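## Task

Take every bushing off the turntable, putting the bronze ones in the yellow bin and the steel ones in the red bin. Any bushing in the wrong bin is a failure, as is the crate or any bin ending up tilted or shifted from where it was. Anything that stays in place only because the robot is holding it does not count.

## Robot and tools

Robot: one xArm6 arm (six joints: waist, shoulder, elbow, forearm roll, wrist pitch, wrist roll) with a Robotiq 2F-85 two-finger gripper. There is a single arm, so every command describes one gripper only. The base may be slightly tilted relative to the table.

Frame: all poses use the scene frame. Its origin is on the table top directly beneath the arm base, +z is up, and +y is to the left when facing along +x. Positions are in metres; orientation is a unit quaternion written w first (qw, qx, qy, qz). Gripper axes: the fingers point along its +z, they close along its y, and a flat block sticks out about 9 cm toward its +x and rotates with the hand. The reported end_effector_position is the point midway between the pads when closed; closed fingertips extend about 19 mm past it (6 mm when fully open). While closing, the tips move about 13 mm further out from the wrist, so allow that gap above any surface.

The row: every motion command uses rows of 10 numbers in this order: x, y, z, qw, qx, qy, qz, position, force_limit, speed. The first seven form an absolute target pose for the gripper in the scene frame (not an offset). The last three control the fingers and each lies in [-1, 1]. position: +1 fully open (85 mm), around -0.8 the pads touch, -1 keeps closing until blocked. force_limit sets pad pressure, roughly 20 N at -1, 128 N at 0, 235 N at +1 (less on very thin or tiny parts). speed sets finger gap rate, roughly 20, 85, 150 mm/s at -1, 0, +1; a faster close adds a little grip force.

execute_actions(actions): actions is a list of actions; each action is a list of up to 15 rows, each row lasting one control step of 1/30 s. If fewer than 15 rows are given, the final row is repeated to fill out the action. An empty list only returns state and images. Any target more than 0.6 m from the gripper's current position along any gripper axis gets the action refused; a malformed action, or a first action failing that check against the latest reported state, rejects the entire call. Each step the commanded pose is clipped to 70 mm and 16 degrees from the measured pose, so far targets take several actions, and after an action the arm only continues to the last clipped pose. Repeat the desired quaternion in every row rather than copying the reported one, which may have drifted.

move(target, speed, blocking): target is one 10-number row as above (absolute pose plus finger values, the finger values applied at the start). The gripper follows a straight path there; speed is top path speed in m/s, 0.002 to 0.5 (default 0.25), with rotation capped at twice that in rad/s. Paths run 0.5 to 10 s; longer ones stop short. It rotates the shorter way and does not avoid obstacles; the hand can lag, deviate and overshoot speed, especially near full reach. The result adds a move: line with the ending (done, off_target, moving, held, fault) and limits (paced = pose was clipped; held = a check blocked some steps, after which motion may jump fast), plus distance to target. blocking=false returns after 0.5 s while the arm continues; then use wait or stop before sending new rows or moves.

wait(seconds): 0 to 10; lets the scene run holding the last command, returning early when a running move ends. stop(): brakes a running move (needs room; fingers keep moving). zoom_image(camera, region): camera is cam_high, cam_low or cam_wrist; region is [x0, y0, x1, y1] in pixels of that 672x504 image, at most 504 by 504. read_manual(section): only returns licence texts. finished_scene(scene): pass the current scene's number to end it for good; its result tells whether the goal was met and gives the next task.

Reading results: the state line shows end_effector_position, end_effector_quat_wxyz and velocities. Hand target is the pose the controller currently drives toward. pose unreachable means the clearance check altered or blocked the command. HELD marks step readings where a row was held back. object_status: 0 moving, 1 stopped while opening, 2 stopped while closing (a grip), 3 reached the request or pads met. position_measured is in counts: 3 open, about 78 = 60 mm, 130 = 40 mm, 180 = 20 mm, 230 pads touching. To grip, send -1, keep it, confirm status 2. Fingers only pick up new force_limit or speed after position changes by at least 0.01; open first to regrip more gently. Except after a force_limit -1 grip, the fingers re-close on their own if the part slips.

Cautions: keep parts, crate and bins on the table and upright; do not knock bins or the crate out of place. Parts may be tugged briefly while held, or loose ones nudged, so grip firmly and check. Avoid fast contacts and pressing far past a contact; a joint hitting its load limit (waist and shoulder 44, elbow and forearm roll 26.4, wrist pitch and wrist roll 17.6 N m, including payload) causes a torque fault that backs off, freezes 10 s and drops the rest of the call. Holding loads heats motors: MOTOR HOT appears from 65 °C, and at 80 °C an OVER-TEMPERATURE FAULT brakes the arm to cool. The arm keeps its last command while you compose replies. Release every bushing fully inside its bin before ending the scene.

Each tool is called after ">>>" as name(argument=value, ...) on one line, values as JSON.

## Session

>>> execute_actions(actions=[])

Scene clock: 0.00 s.
end_effector_position=(+0.8006, +0.0781, +0.3581) position_measured=3 object_status=3 end_effector_quat_wxyz=(+0.241, -0.083, +0.760, -0.598) end_effector_velocity=(-0.000, +0.000, -0.000) end_effector_angular_velocity=(-0.000, +0.001, +0.000)
Joint positions: [ 0.311  1.019 -2.412 -1.546  1.542  1.383]
Joint velocities: [ 0.     0.     0.     0.    -0.    -0.001]
Hand target: +0.801, +0.078, +0.358; +0.241, -0.083, +0.760, -0.598

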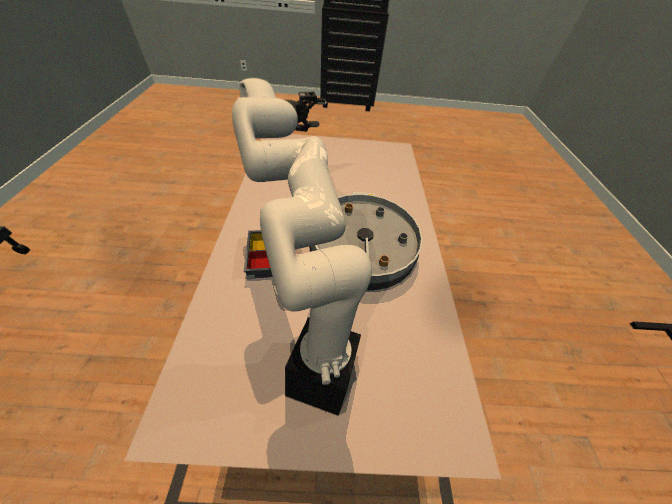

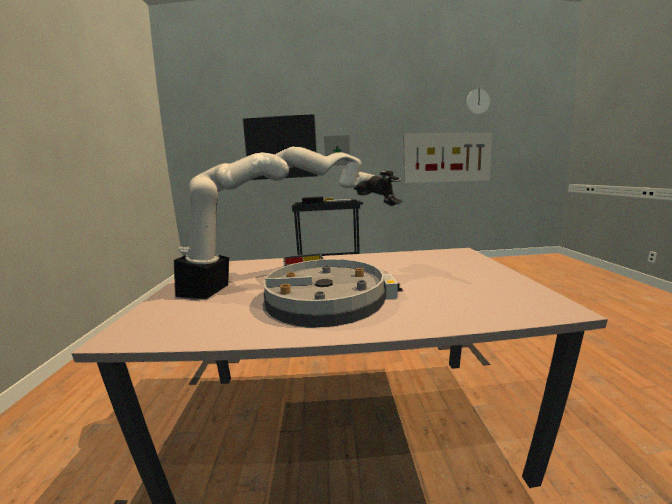

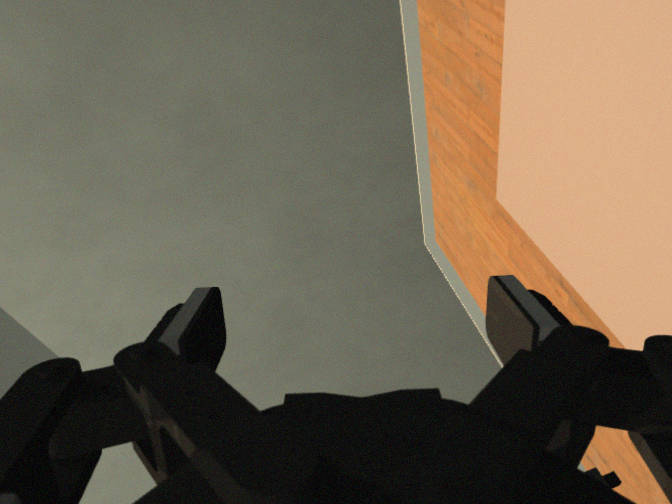

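>>> zoom_image(camera="cam_low", region=[240, 235, 440, 340])

>>> zoom_image(camera="cam_high", region=[230, 170, 450, 320])

>>> wait(seconds=1)

Region (240, 235, 440, 340) of cam_low's 672x504 image, scaled by 2.520, with more detail than that image has; it fills the top 265 rows of this view, and the rest is white.

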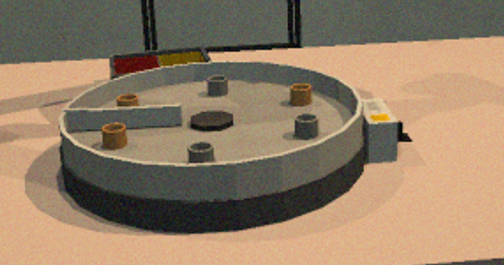

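Region (230, 170, 450, 320) of cam_high's 672x504 image, scaled by 2.291, with more detail than that image has; it fills the top 344 rows of this view, and the rest is white.

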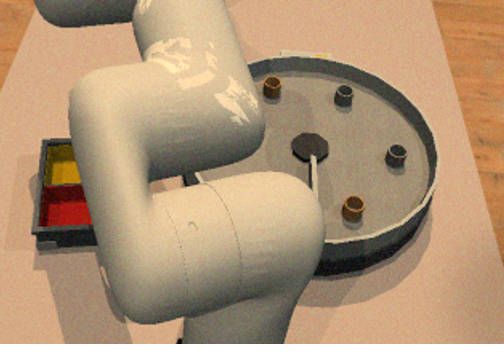

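Scene clock: 2.33 s.
end_effector_position=(+0.8006, +0.0781, +0.3581) position_measured=3 object_status=3 end_effector_quat_wxyz=(+0.241, -0.083, +0.760, -0.598) end_effector_velocity=(-0.000, +0.000, +0.000) end_effector_angular_velocity=(+0.000, -0.000, +0.000)
Joint positions: [ 0.311  1.019 -2.412 -1.546  1.542  1.383]
Joint velocities: [ 0. -0.  0.  0.  0.  0.]
Hand target: +0.801, +0.078, +0.358; +0.241, -0.083, +0.760, -0.598
wait: 1.00 s; at rest from the start

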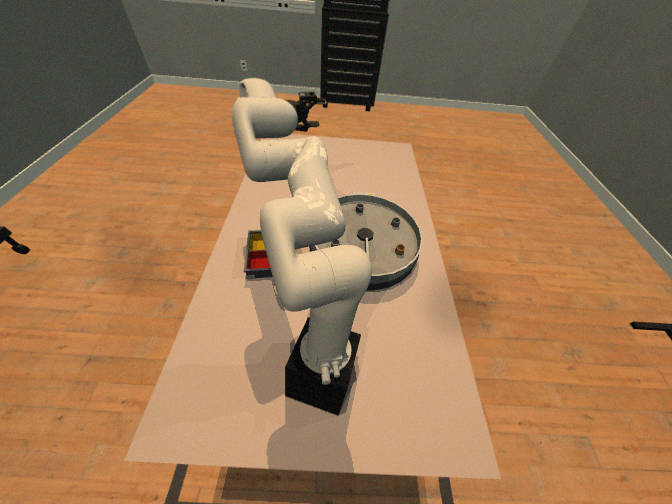

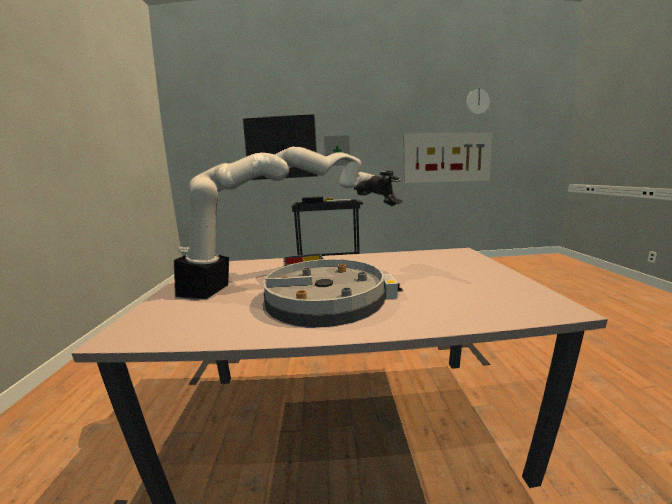

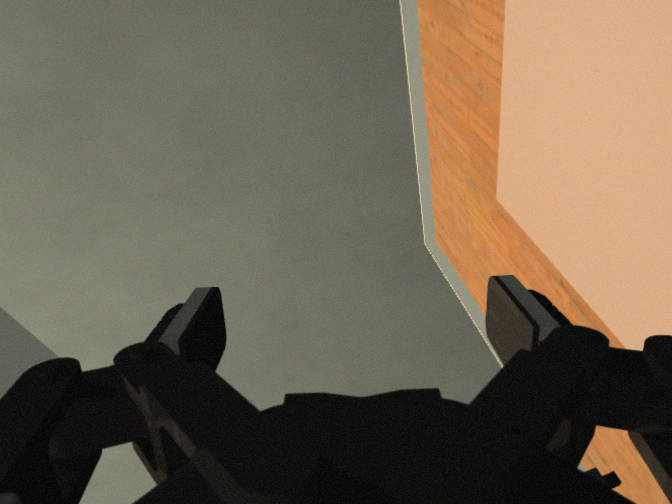

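>>> move(target=[0.45, -0.08, 0.42, 0, 0.7071, 0.7071, 0, 1, 0, 0], speed=0.4)

Scene clock: 16.90 s.
end_effector_position=(+0.4502, -0.0817, +0.4192) position_measured=3 object_status=3 end_effector_quat_wxyz=(-0.001, +0.708, +0.706, -0.002) end_effector_velocity=(-0.001, -0.001, +0.002) end_effector_angular_velocity=(+0.007, -0.008, -0.004)
Joint positions: [-0.323 -0.46  -1.075 -0.025  1.339  2.212]
Joint velocities: [-0.01  -0.01   0.006  0.011 -0.003 -0.008]
Hand target: +0.450, -0.082, +0.419; -0.001, +0.708, +0.706, -0.001
Off the commanded pose: 0.002 m, 0 deg.
move: done

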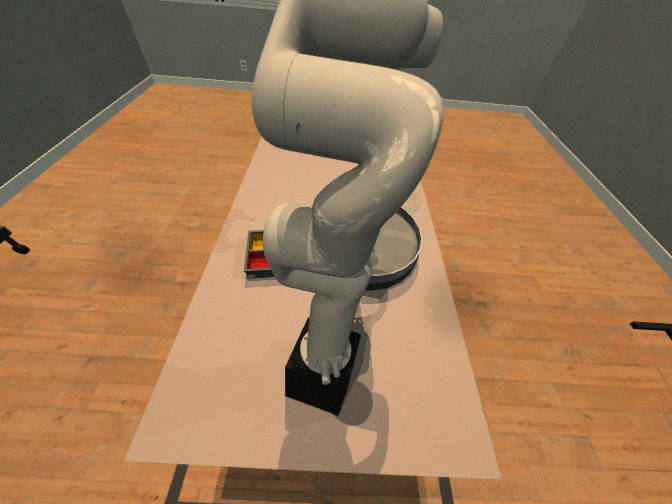

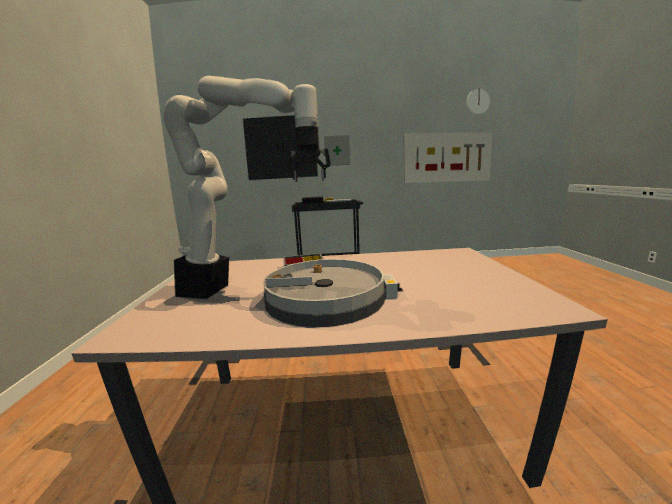

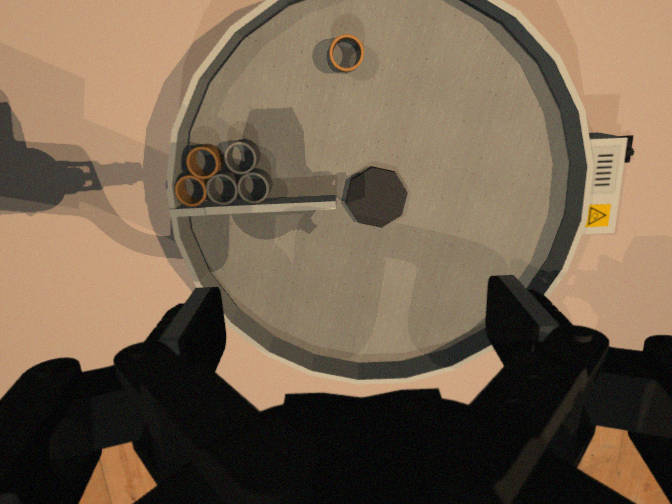

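>>> move(target=[0.34, -0.07, 0.22, 0, 0.7071, 0.7071, 0, 1, 0, 0], speed=0.4)

Scene clock: 51.73 s.
end_effector_position=(+0.3400, -0.0699, +0.2205) position_measured=3 object_status=3 end_effector_quat_wxyz=(+0.000, +0.707, +0.708, +0.000) end_effector_velocity=(-0.002, +0.000, -0.003) end_effector_angular_velocity=(+0.001, +0.002, -0.002)
Joint positions: [-0.363 -0.645 -0.315 -0.02   0.76   2.177]
Joint velocities: [-0.001  0.002  0.007  0.    -0.007  0.001]
Hand target: +0.340, -0.070, +0.220; -0.000, +0.707, +0.708, +0.000
Off the commanded pose: 0.001 m, 0 deg.
move: done; limits=paced

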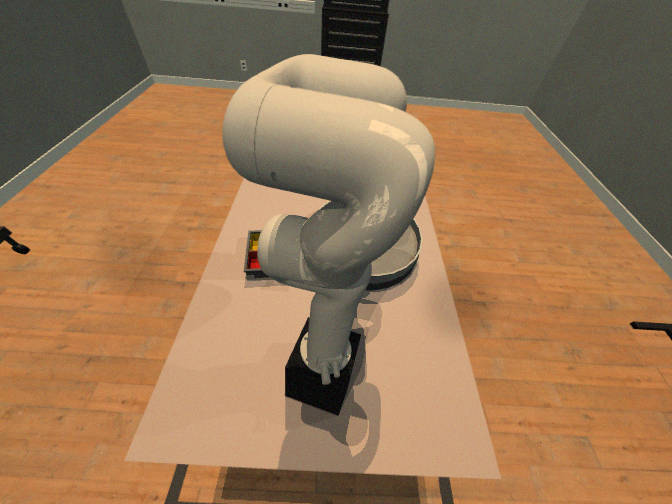

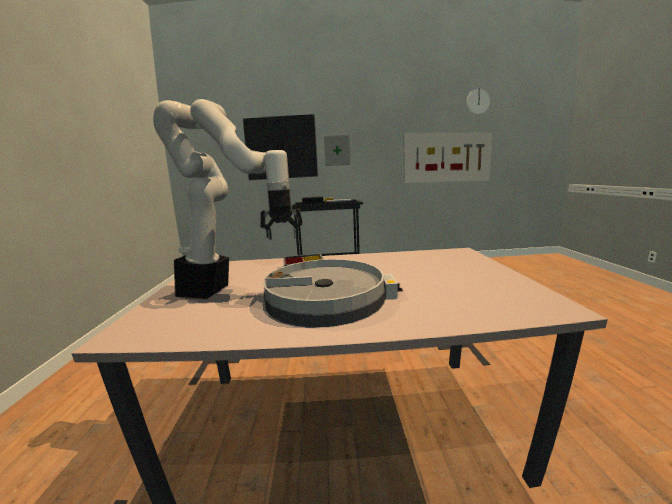

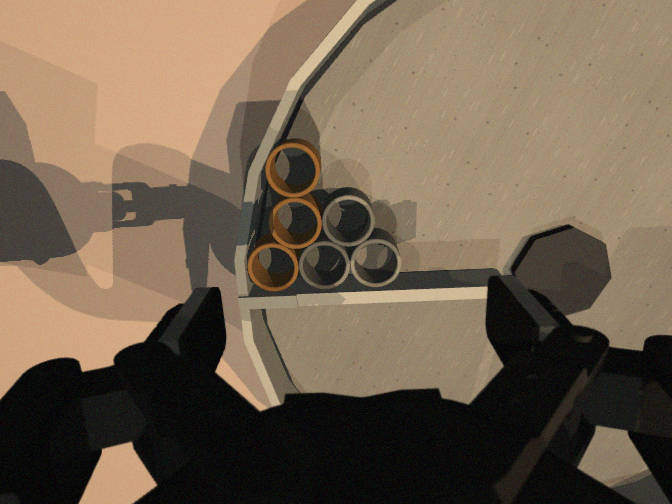

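>>> zoom_image(camera="cam_wrist", region=[220, 120, 440, 330])

>>> zoom_image(camera="cam_low", region=[240, 190, 420, 340])

Region (220, 120, 440, 330) of cam_wrist's 672x504 image, scaled by 2.291, with more detail than that image has; it fills the top 481 rows of this view, and the rest is white.

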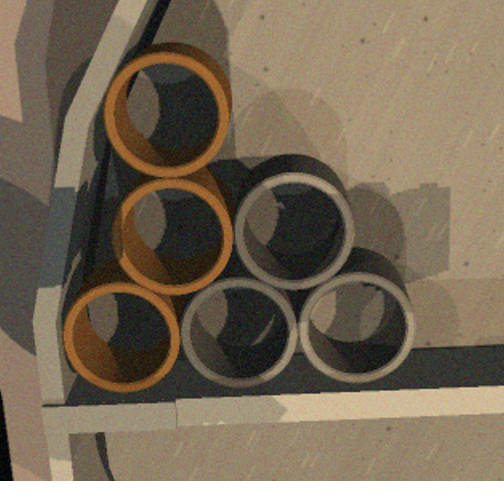

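Region (240, 190, 420, 340) of cam_low's 672x504 image, scaled by 2.800, with more detail than that image has.

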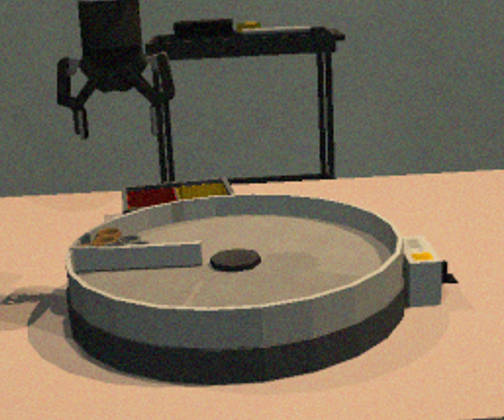

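>>> move(target=[0.3695, -0.097, 0.128, 0, 0.7071, 0.7071, 0, -0.49, -0.6, 0.5], speed=0.25)

Scene clock: 96.73 s.
end_effector_position=(+0.3695, -0.0965, +0.1285) position_measured=191 object_status=3 end_effector_quat_wxyz=(-0.000, +0.707, +0.707, +0.000) end_effector_velocity=(+0.001, -0.000, -0.002) end_effector_angular_velocity=(+0.000, +0.001, -0.001)
Joint positions: [-0.428 -0.191 -0.381 -0.002  0.371  2.102]
Joint velocities: [-0.     0.01  -0.003  0.    -0.005  0.   ]
Hand target: +0.369, -0.097, +0.128; -0.000, +0.707, +0.707, +0.000
Off the commanded pose: 0.001 m, 0 deg.
move: done

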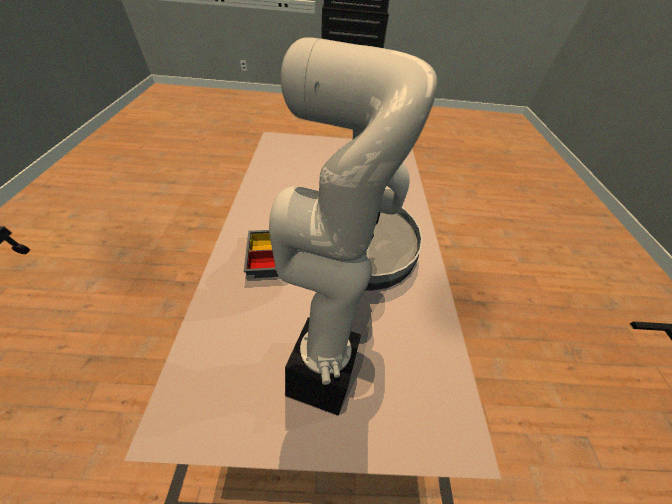

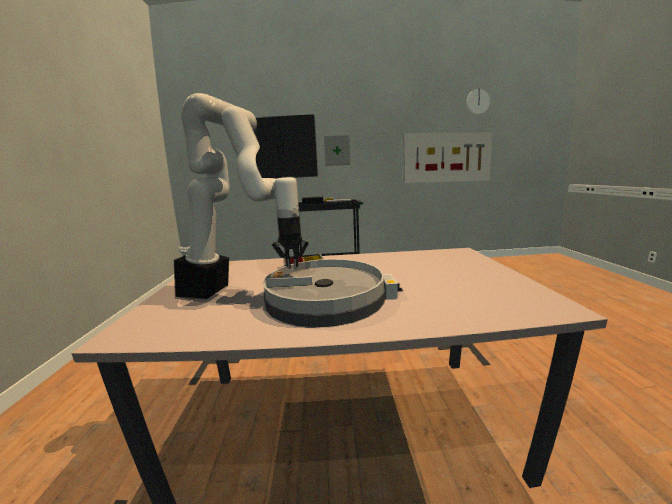

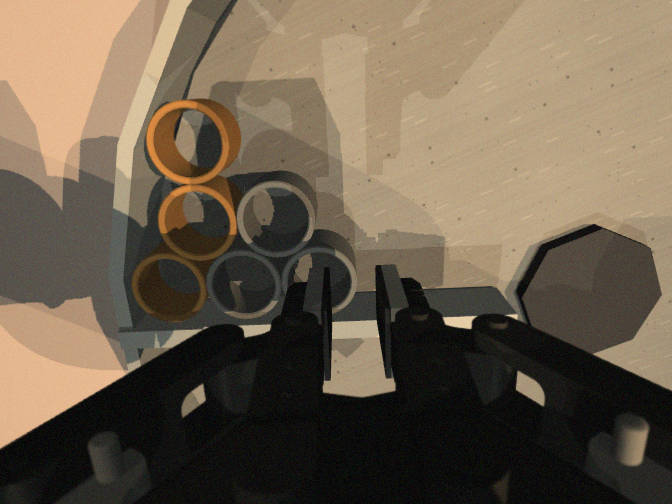

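>>> zoom_image(camera="cam_wrist", region=[120, 160, 440, 380])

>>> zoom_image(camera="cam_low", region=[255, 225, 345, 300])

Region (120, 160, 440, 380) of cam_wrist's 672x504 image, scaled by 1.575, with more detail than that image has; it fills the top 346 rows of this view, and the rest is white.

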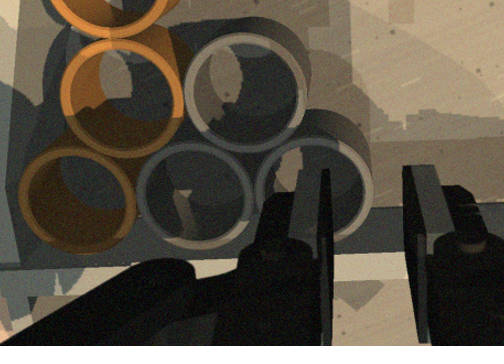

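Region (255, 225, 345, 300) of cam_low's 672x504 image, scaled by 5.600, with more detail than that image has.

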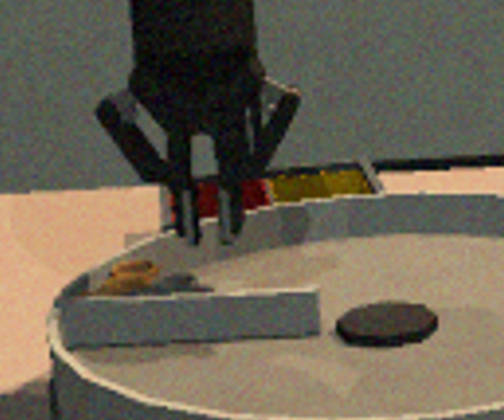

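>>> move(target=[0.369, -0.104, 0.103, 0, 0.7071, 0.7071, 0, -0.49, -0.6, 0.5], speed=0.1)

>>> zoom_image(camera="cam_wrist", region=[200, 160, 460, 380])

>>> zoom_image(camera="cam_low", region=[255, 225, 345, 300])

Scene clock: 107.33 s.
end_effector_position=(+0.3692, -0.1039, +0.1033) position_measured=191 object_status=3 end_effector_quat_wxyz=(+0.000, +0.707, +0.707, +0.000) end_effector_velocity=(+0.000, -0.000, -0.002) end_effector_angular_velocity=(+0.000, -0.000, +0.000)
Joint positions: [-0.447 -0.083 -0.393  0.009  0.275  2.074]
Joint velocities: [-0.001  0.007 -0.001  0.002 -0.006 -0.003]
Hand target: +0.369, -0.104, +0.103; -0.000, +0.707, +0.707, +0.000
Off the commanded pose: 0.000 m, 0 deg.
move: done

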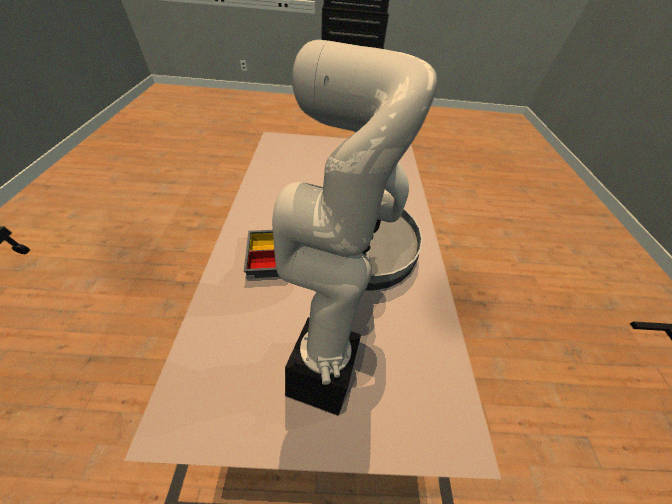

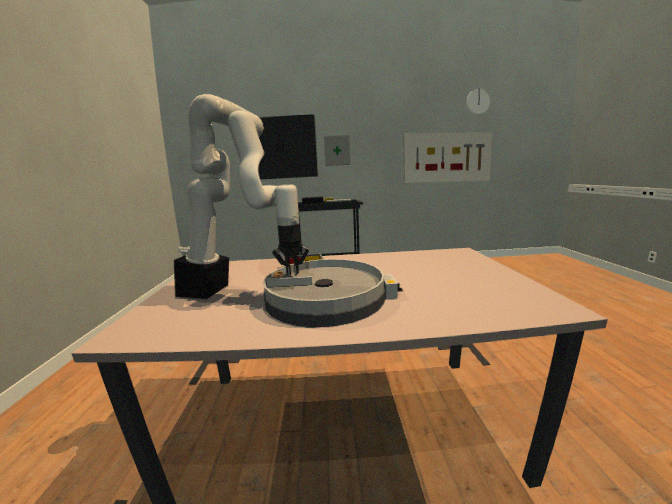

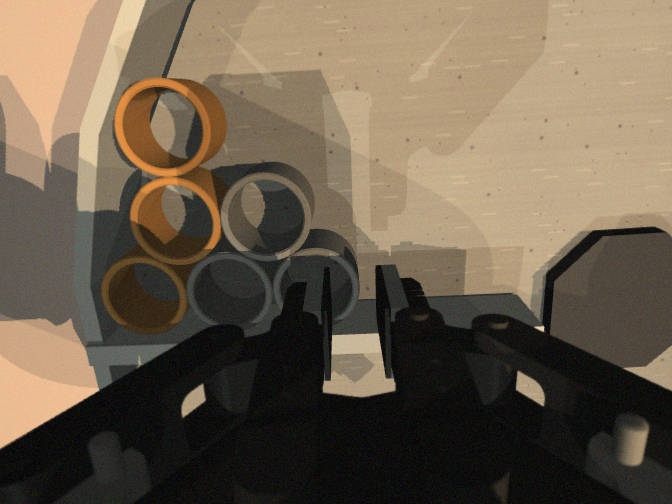

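Region (200, 160, 460, 380) of cam_wrist's 672x504 image, scaled by 1.938, with more detail than that image has; it fills the top 426 rows of this view, and the rest is white.

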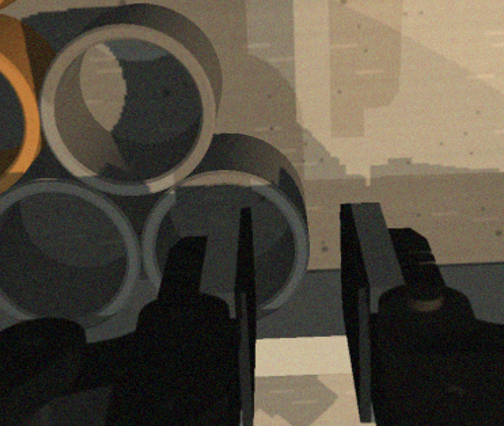

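Region (255, 225, 345, 300) of cam_low's 672x504 image, scaled by 5.600, with more detail than that image has.

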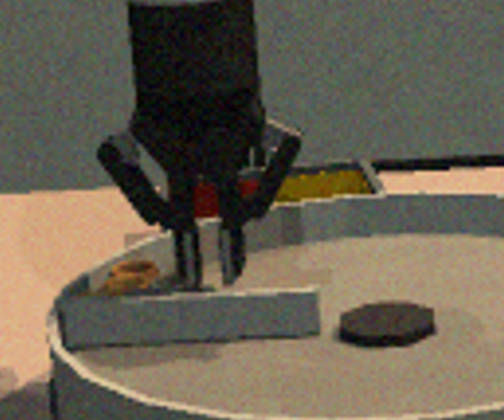

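>>> execute_actions(actions=[[[0.369, -0.1045, 0.101, 0, 0.7071, 0.7071, 0, -0.49, -0.6, 0.5],[0.369, -0.105, 0.099, 0, 0.7071, 0.7071, 0, -0.49, -0.6, 0.5],[0.369, -0.1052, 0.0975, 0, 0.7071, 0.7071, 0, -0.49, -0.6, 0.5],[0.369, -0.1052, 0.0965, 0, 0.7071, 0.7071, 0, -0.49, -0.6, 0.5]]])

>>> wait(seconds=0.3)

>>> zoom_image(camera="cam_wrist", region=[240, 200, 440, 360])

Scene clock: 112.97 s.
end_effector_position=(+0.3691, -0.1052, +0.0966) position_measured=191 object_status=3 end_effector_quat_wxyz=(+0.000, +0.707, +0.707, +0.000) end_effector_velocity=(-0.000, -0.000, -0.001) end_effector_angular_velocity=(+0.000, +0.000, +0.000)
Joint positions: [-0.45  -0.054 -0.397  0.011  0.251  2.068]
Joint velocities: [-0.     0.004  0.     0.001 -0.003 -0.001]
Hand target: +0.369, -0.105, +0.097; -0.000, +0.707, +0.707, +0.000
Off the commanded pose: 0.000 m, 0 deg.
Step readings (end_effector_position):
0: (+0.3690, -0.1039, +0.1030)
1: (+0.3690, -0.1039, +0.1030)
2: (+0.3691, -0.1040, +0.1029)
4: (+0.3694, -0.1046, +0.1012)
8: (+0.3684, -0.1049, +0.0972)
15: end_effector_position above

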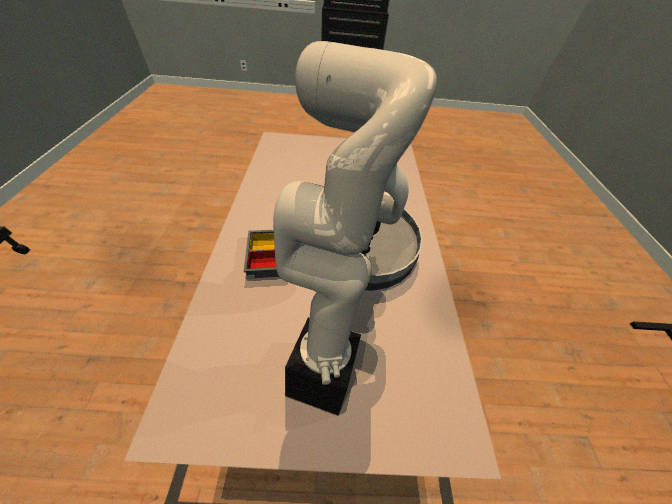

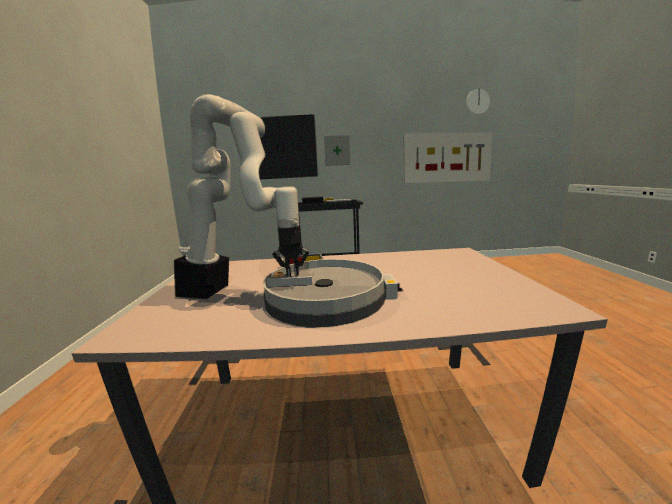

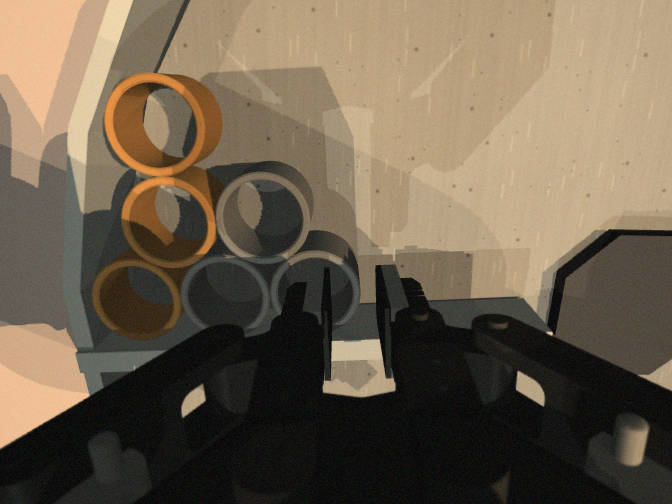

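Scene clock: 113.27 s.
end_effector_position=(+0.3690, -0.1052, +0.0965) position_measured=191 object_status=3 end_effector_quat_wxyz=(+0.000, +0.707, +0.707, +0.000) end_effector_velocity=(-0.000, +0.000, -0.000) end_effector_angular_velocity=(+0.000, +0.000, -0.002)
Joint positions: [-0.45  -0.054 -0.397  0.011  0.251  2.068]
Joint velocities: [ 0.     0.     0.     0.    -0.     0.002]
Hand target: +0.369, -0.105, +0.097; -0.000, +0.707, +0.707, +0.000
Off the commanded pose: 0.000 m, 0 deg.
wait: 0.30 s; at rest by 0.17 s

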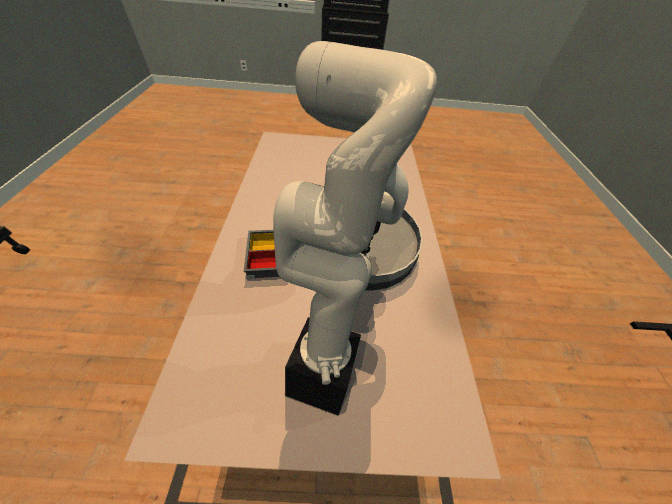

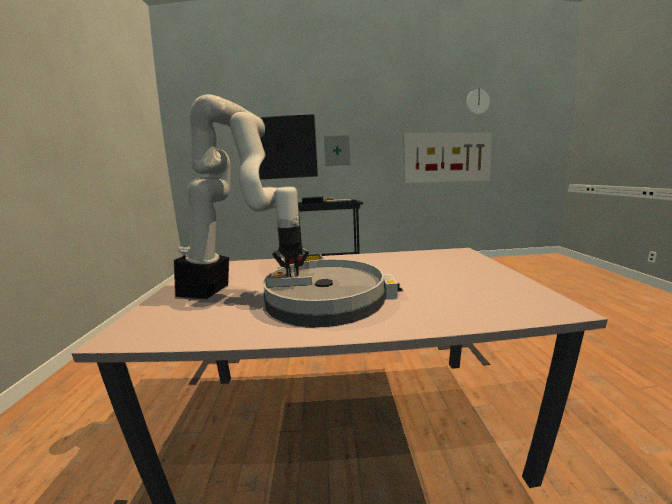

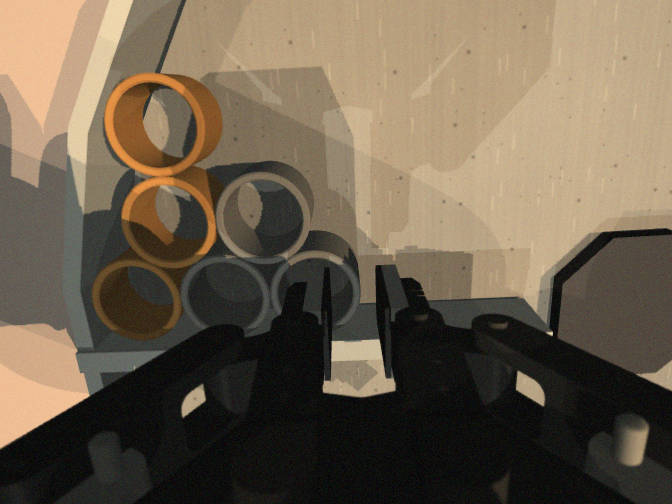

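Region (240, 200, 440, 360) of cam_wrist's 672x504 image, scaled by 2.520, with more detail than that image has; it fills the top 403 rows of this view, and the rest is white.

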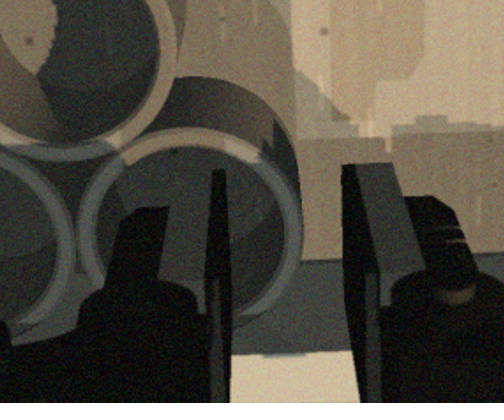

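>>> execute_actions(actions=[[[0.369, -0.1052, 0.0955, 0, 0.7071, 0.7071, 0, -0.49, -0.6, 0.5],[0.369, -0.1052, 0.0945, 0, 0.7071, 0.7071, 0, -0.49, -0.6, 0.5],[0.369, -0.1052, 0.0935, 0, 0.7071, 0.7071, 0, -0.49, -0.6, 0.5],[0.369, -0.1052, 0.0925, 0, 0.7071, 0.7071, 0, -0.49, -0.6, 0.5],[0.369, -0.1052, 0.0915, 0, 0.7071, 0.7071, 0, -0.49, -0.6, 0.5],[0.369, -0.1052, 0.0905, 0, 0.7071, 0.7071, 0, -0.49, -0.6, 0.5],[0.369, -0.1052, 0.0895, 0, 0.7071, 0.7071, 0, -0.49, -0.6, 0.5],[0.369, -0.1052, 0.0885, 0, 0.7071, 0.7071, 0, -0.49, -0.6, 0.5],[0.369, -0.1052, 0.0875, 0, 0.7071, 0.7071, 0, -0.49, -0.6, 0.5]]])

>>> zoom_image(camera="cam_wrist", region=[240, 200, 440, 360])

Scene clock: 119.50 s.
end_effector_position=(+0.3688, -0.1051, +0.0878) position_measured=191 object_status=3 end_effector_quat_wxyz=(-0.000, +0.707, +0.707, -0.000) end_effector_velocity=(+0.004, -0.001, -0.002) end_effector_angular_velocity=(-0.002, -0.009, +0.001)
Joint positions: [-0.449 -0.017 -0.402  0.013  0.219  2.067]
Joint velocities: [ 0.     0.015 -0.007  0.001 -0.018 -0.002]
Hand target: +0.369, -0.105, +0.088; -0.000, +0.707, +0.707, +0.000
Off the commanded pose: 0.000 m, 0 deg.
Step readings (end_effector_position):
0: (+0.3690, -0.1052, +0.0965)
1: (+0.3690, -0.1052, +0.0965)
2: (+0.3691, -0.1052, +0.0964)
4: (+0.3692, -0.1053, +0.0955)
8: (+0.3689, -0.1052, +0.0920)
15: end_effector_position above

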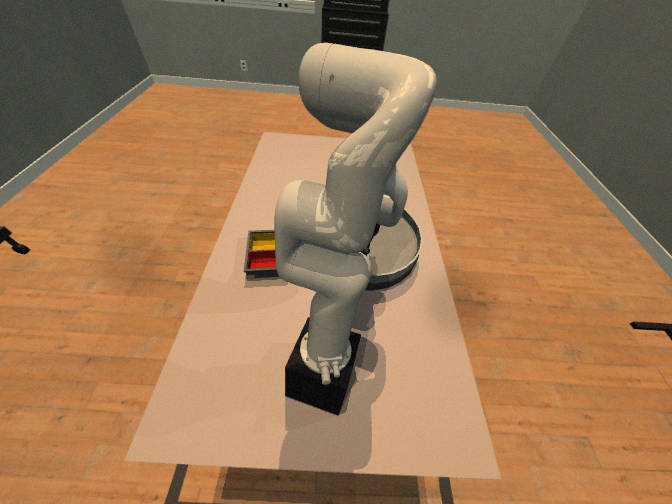

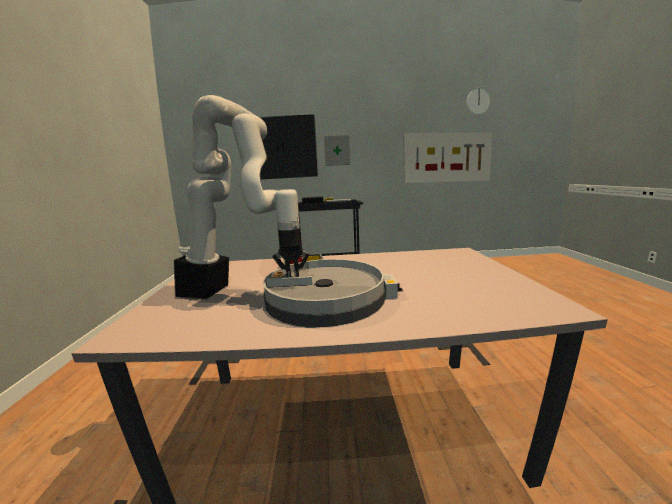

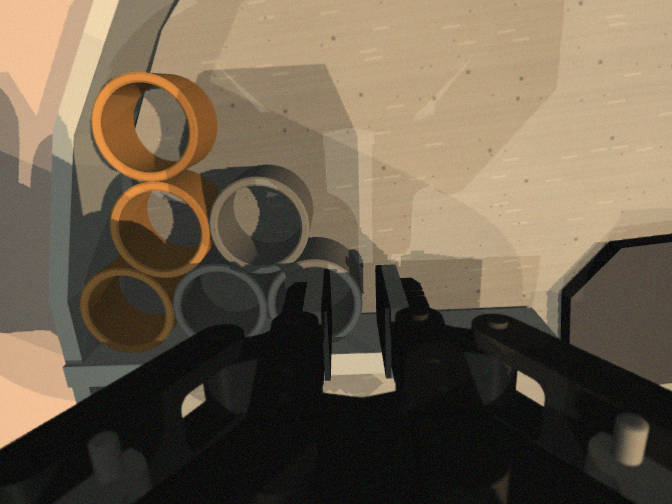

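Region (240, 200, 440, 360) of cam_wrist's 672x504 image, scaled by 2.520, with more detail than that image has; it fills the top 403 rows of this view, and the rest is white.

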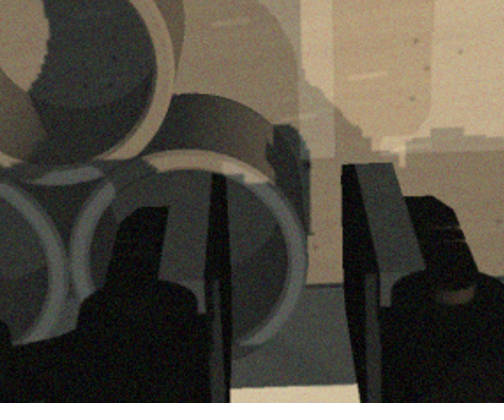

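>>> execute_actions(actions=[[[0.369, -0.1052, 0.0865, 0, 0.7071, 0.7071, 0, -0.49, -0.6, 0.5],[0.369, -0.1052, 0.0853, 0, 0.7071, 0.7071, 0, -0.49, -0.6, 0.5],[0.369, -0.1052, 0.0841, 0, 0.7071, 0.7071, 0, -0.49, -0.6, 0.5],[0.369, -0.1052, 0.0829, 0, 0.7071, 0.7071, 0, -0.49, -0.6, 0.5],[0.369, -0.1052, 0.0817, 0, 0.7071, 0.7071, 0, -0.49, -0.6, 0.5],[0.369, -0.1052, 0.0805, 0, 0.7071, 0.7071, 0, -0.49, -0.6, 0.5],[0.369, -0.1052, 0.0795, 0, 0.7071, 0.7071, 0, -0.49, -0.6, 0.5]]])

>>> zoom_image(camera="cam_wrist", region=[240, 200, 440, 360])

Scene clock: 122.67 s.
end_effector_position=(+0.3690, -0.1052, +0.0797) position_measured=191 object_status=3 end_effector_quat_wxyz=(-0.000, +0.707, +0.707, +0.000) end_effector_velocity=(+0.002, -0.000, -0.001) end_effector_angular_velocity=(-0.001, -0.005, -0.001)
Joint positions: [-0.449  0.019 -0.408  0.014  0.189  2.066]
Joint velocities: [ 0.001  0.008 -0.004  0.001 -0.009  0.   ]
Hand target: +0.369, -0.105, +0.080; -0.000, +0.707, +0.707, +0.000
Off the commanded pose: 0.000 m, 0 deg.
Step readings (end_effector_position):
0: (+0.3690, -0.1052, +0.0875)
1: (+0.3690, -0.1052, +0.0875)
2: (+0.3691, -0.1052, +0.0874)
4: (+0.3693, -0.1053, +0.0864)
8: (+0.3689, -0.1051, +0.0824)
15: end_effector_position above

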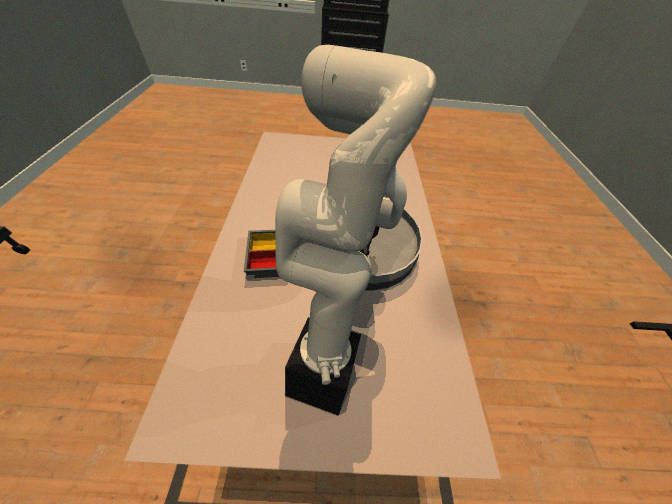

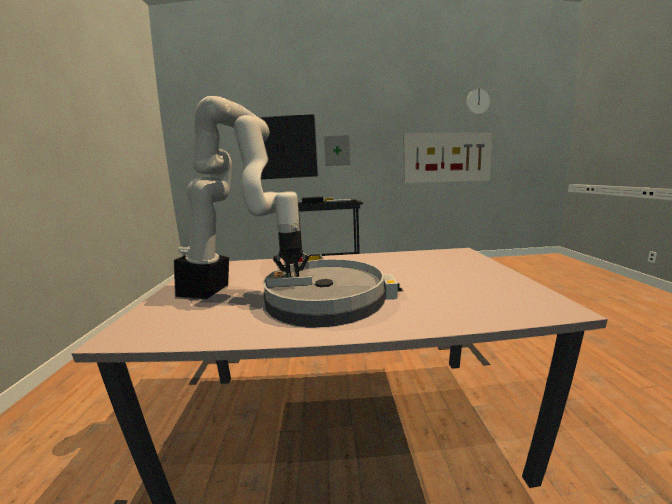

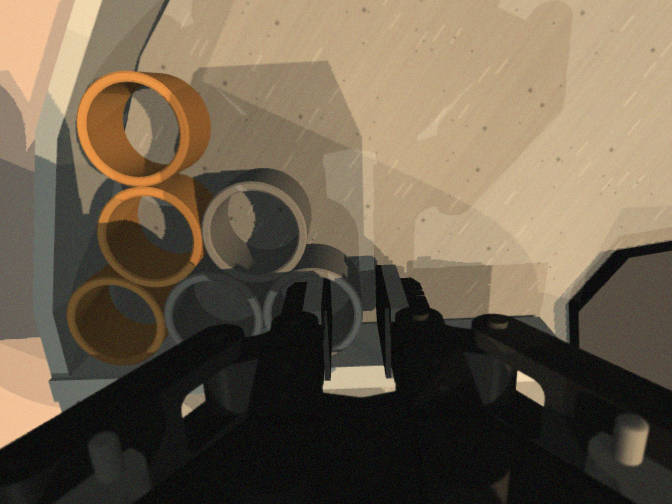

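Region (240, 200, 440, 360) of cam_wrist's 672x504 image, scaled by 2.520, with more detail than that image has; it fills the top 403 rows of this view, and the rest is white.

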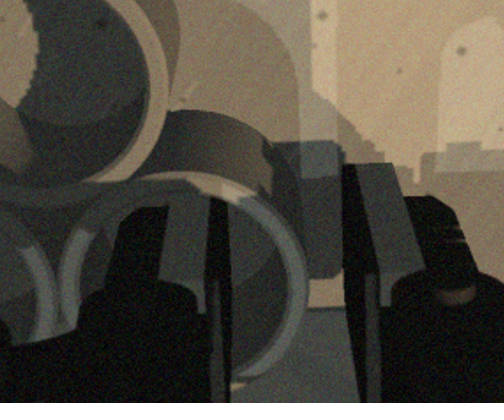

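>>> execute_actions(actions=[[[0.369, -0.1052, 0.0795, 0, 0.7071, 0.7071, 0, -1, -0.4, -0.3]]])

Scene clock: 125.93 s.
end_effector_position=(+0.3691, -0.1051, +0.0795) position_measured=213 object_status=2 end_effector_quat_wxyz=(+0.000, +0.707, +0.707, +0.000) end_effector_velocity=(+0.000, +0.000, -0.000) end_effector_angular_velocity=(+0.000, -0.000, -0.001)
Joint positions: [-0.449  0.02  -0.408  0.014  0.188  2.066]
Joint velocities: [ 0.001  0.     0.    -0.    -0.     0.002]
Hand target: +0.369, -0.105, +0.080; -0.000, +0.707, +0.707, +0.000
Off the commanded pose: 0.000 m, 0 deg.
Step readings (end_effector_position):
0: (+0.3690, -0.1052, +0.0795)
1: (+0.3690, -0.1052, +0.0795)
2: (+0.3690, -0.1052, +0.0795)
4: (+0.3689, -0.1052, +0.0795)
8: (+0.3691, -0.1051, +0.0795)
15: end_effector_position above

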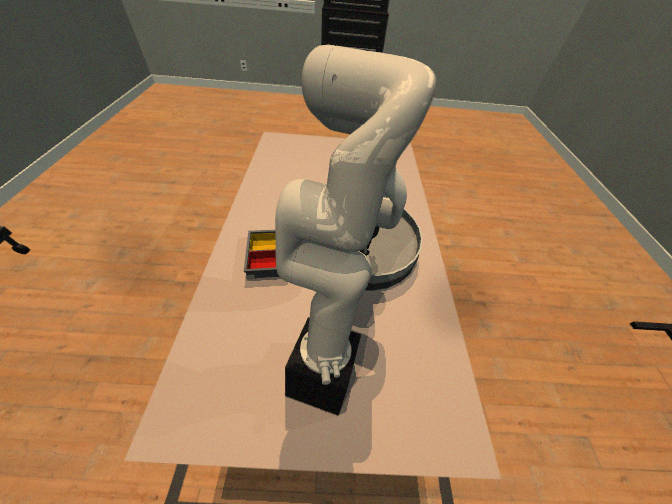

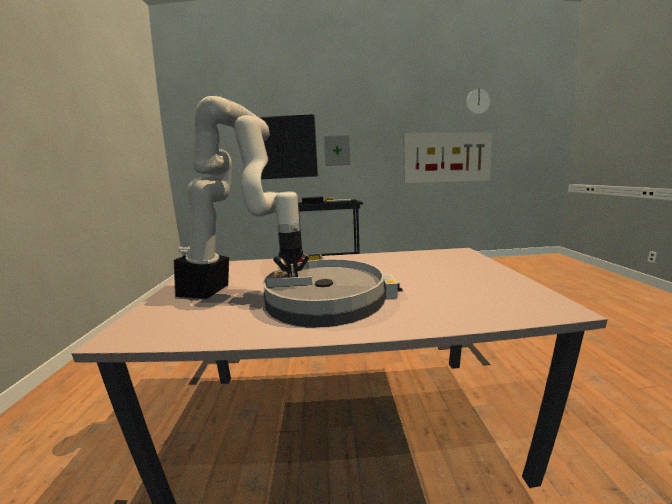

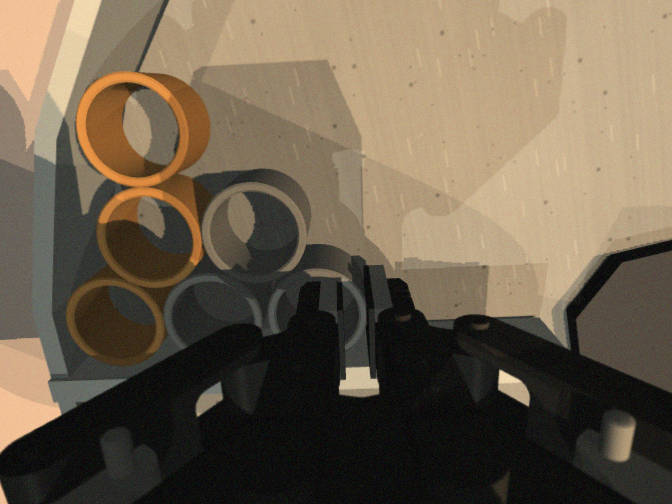

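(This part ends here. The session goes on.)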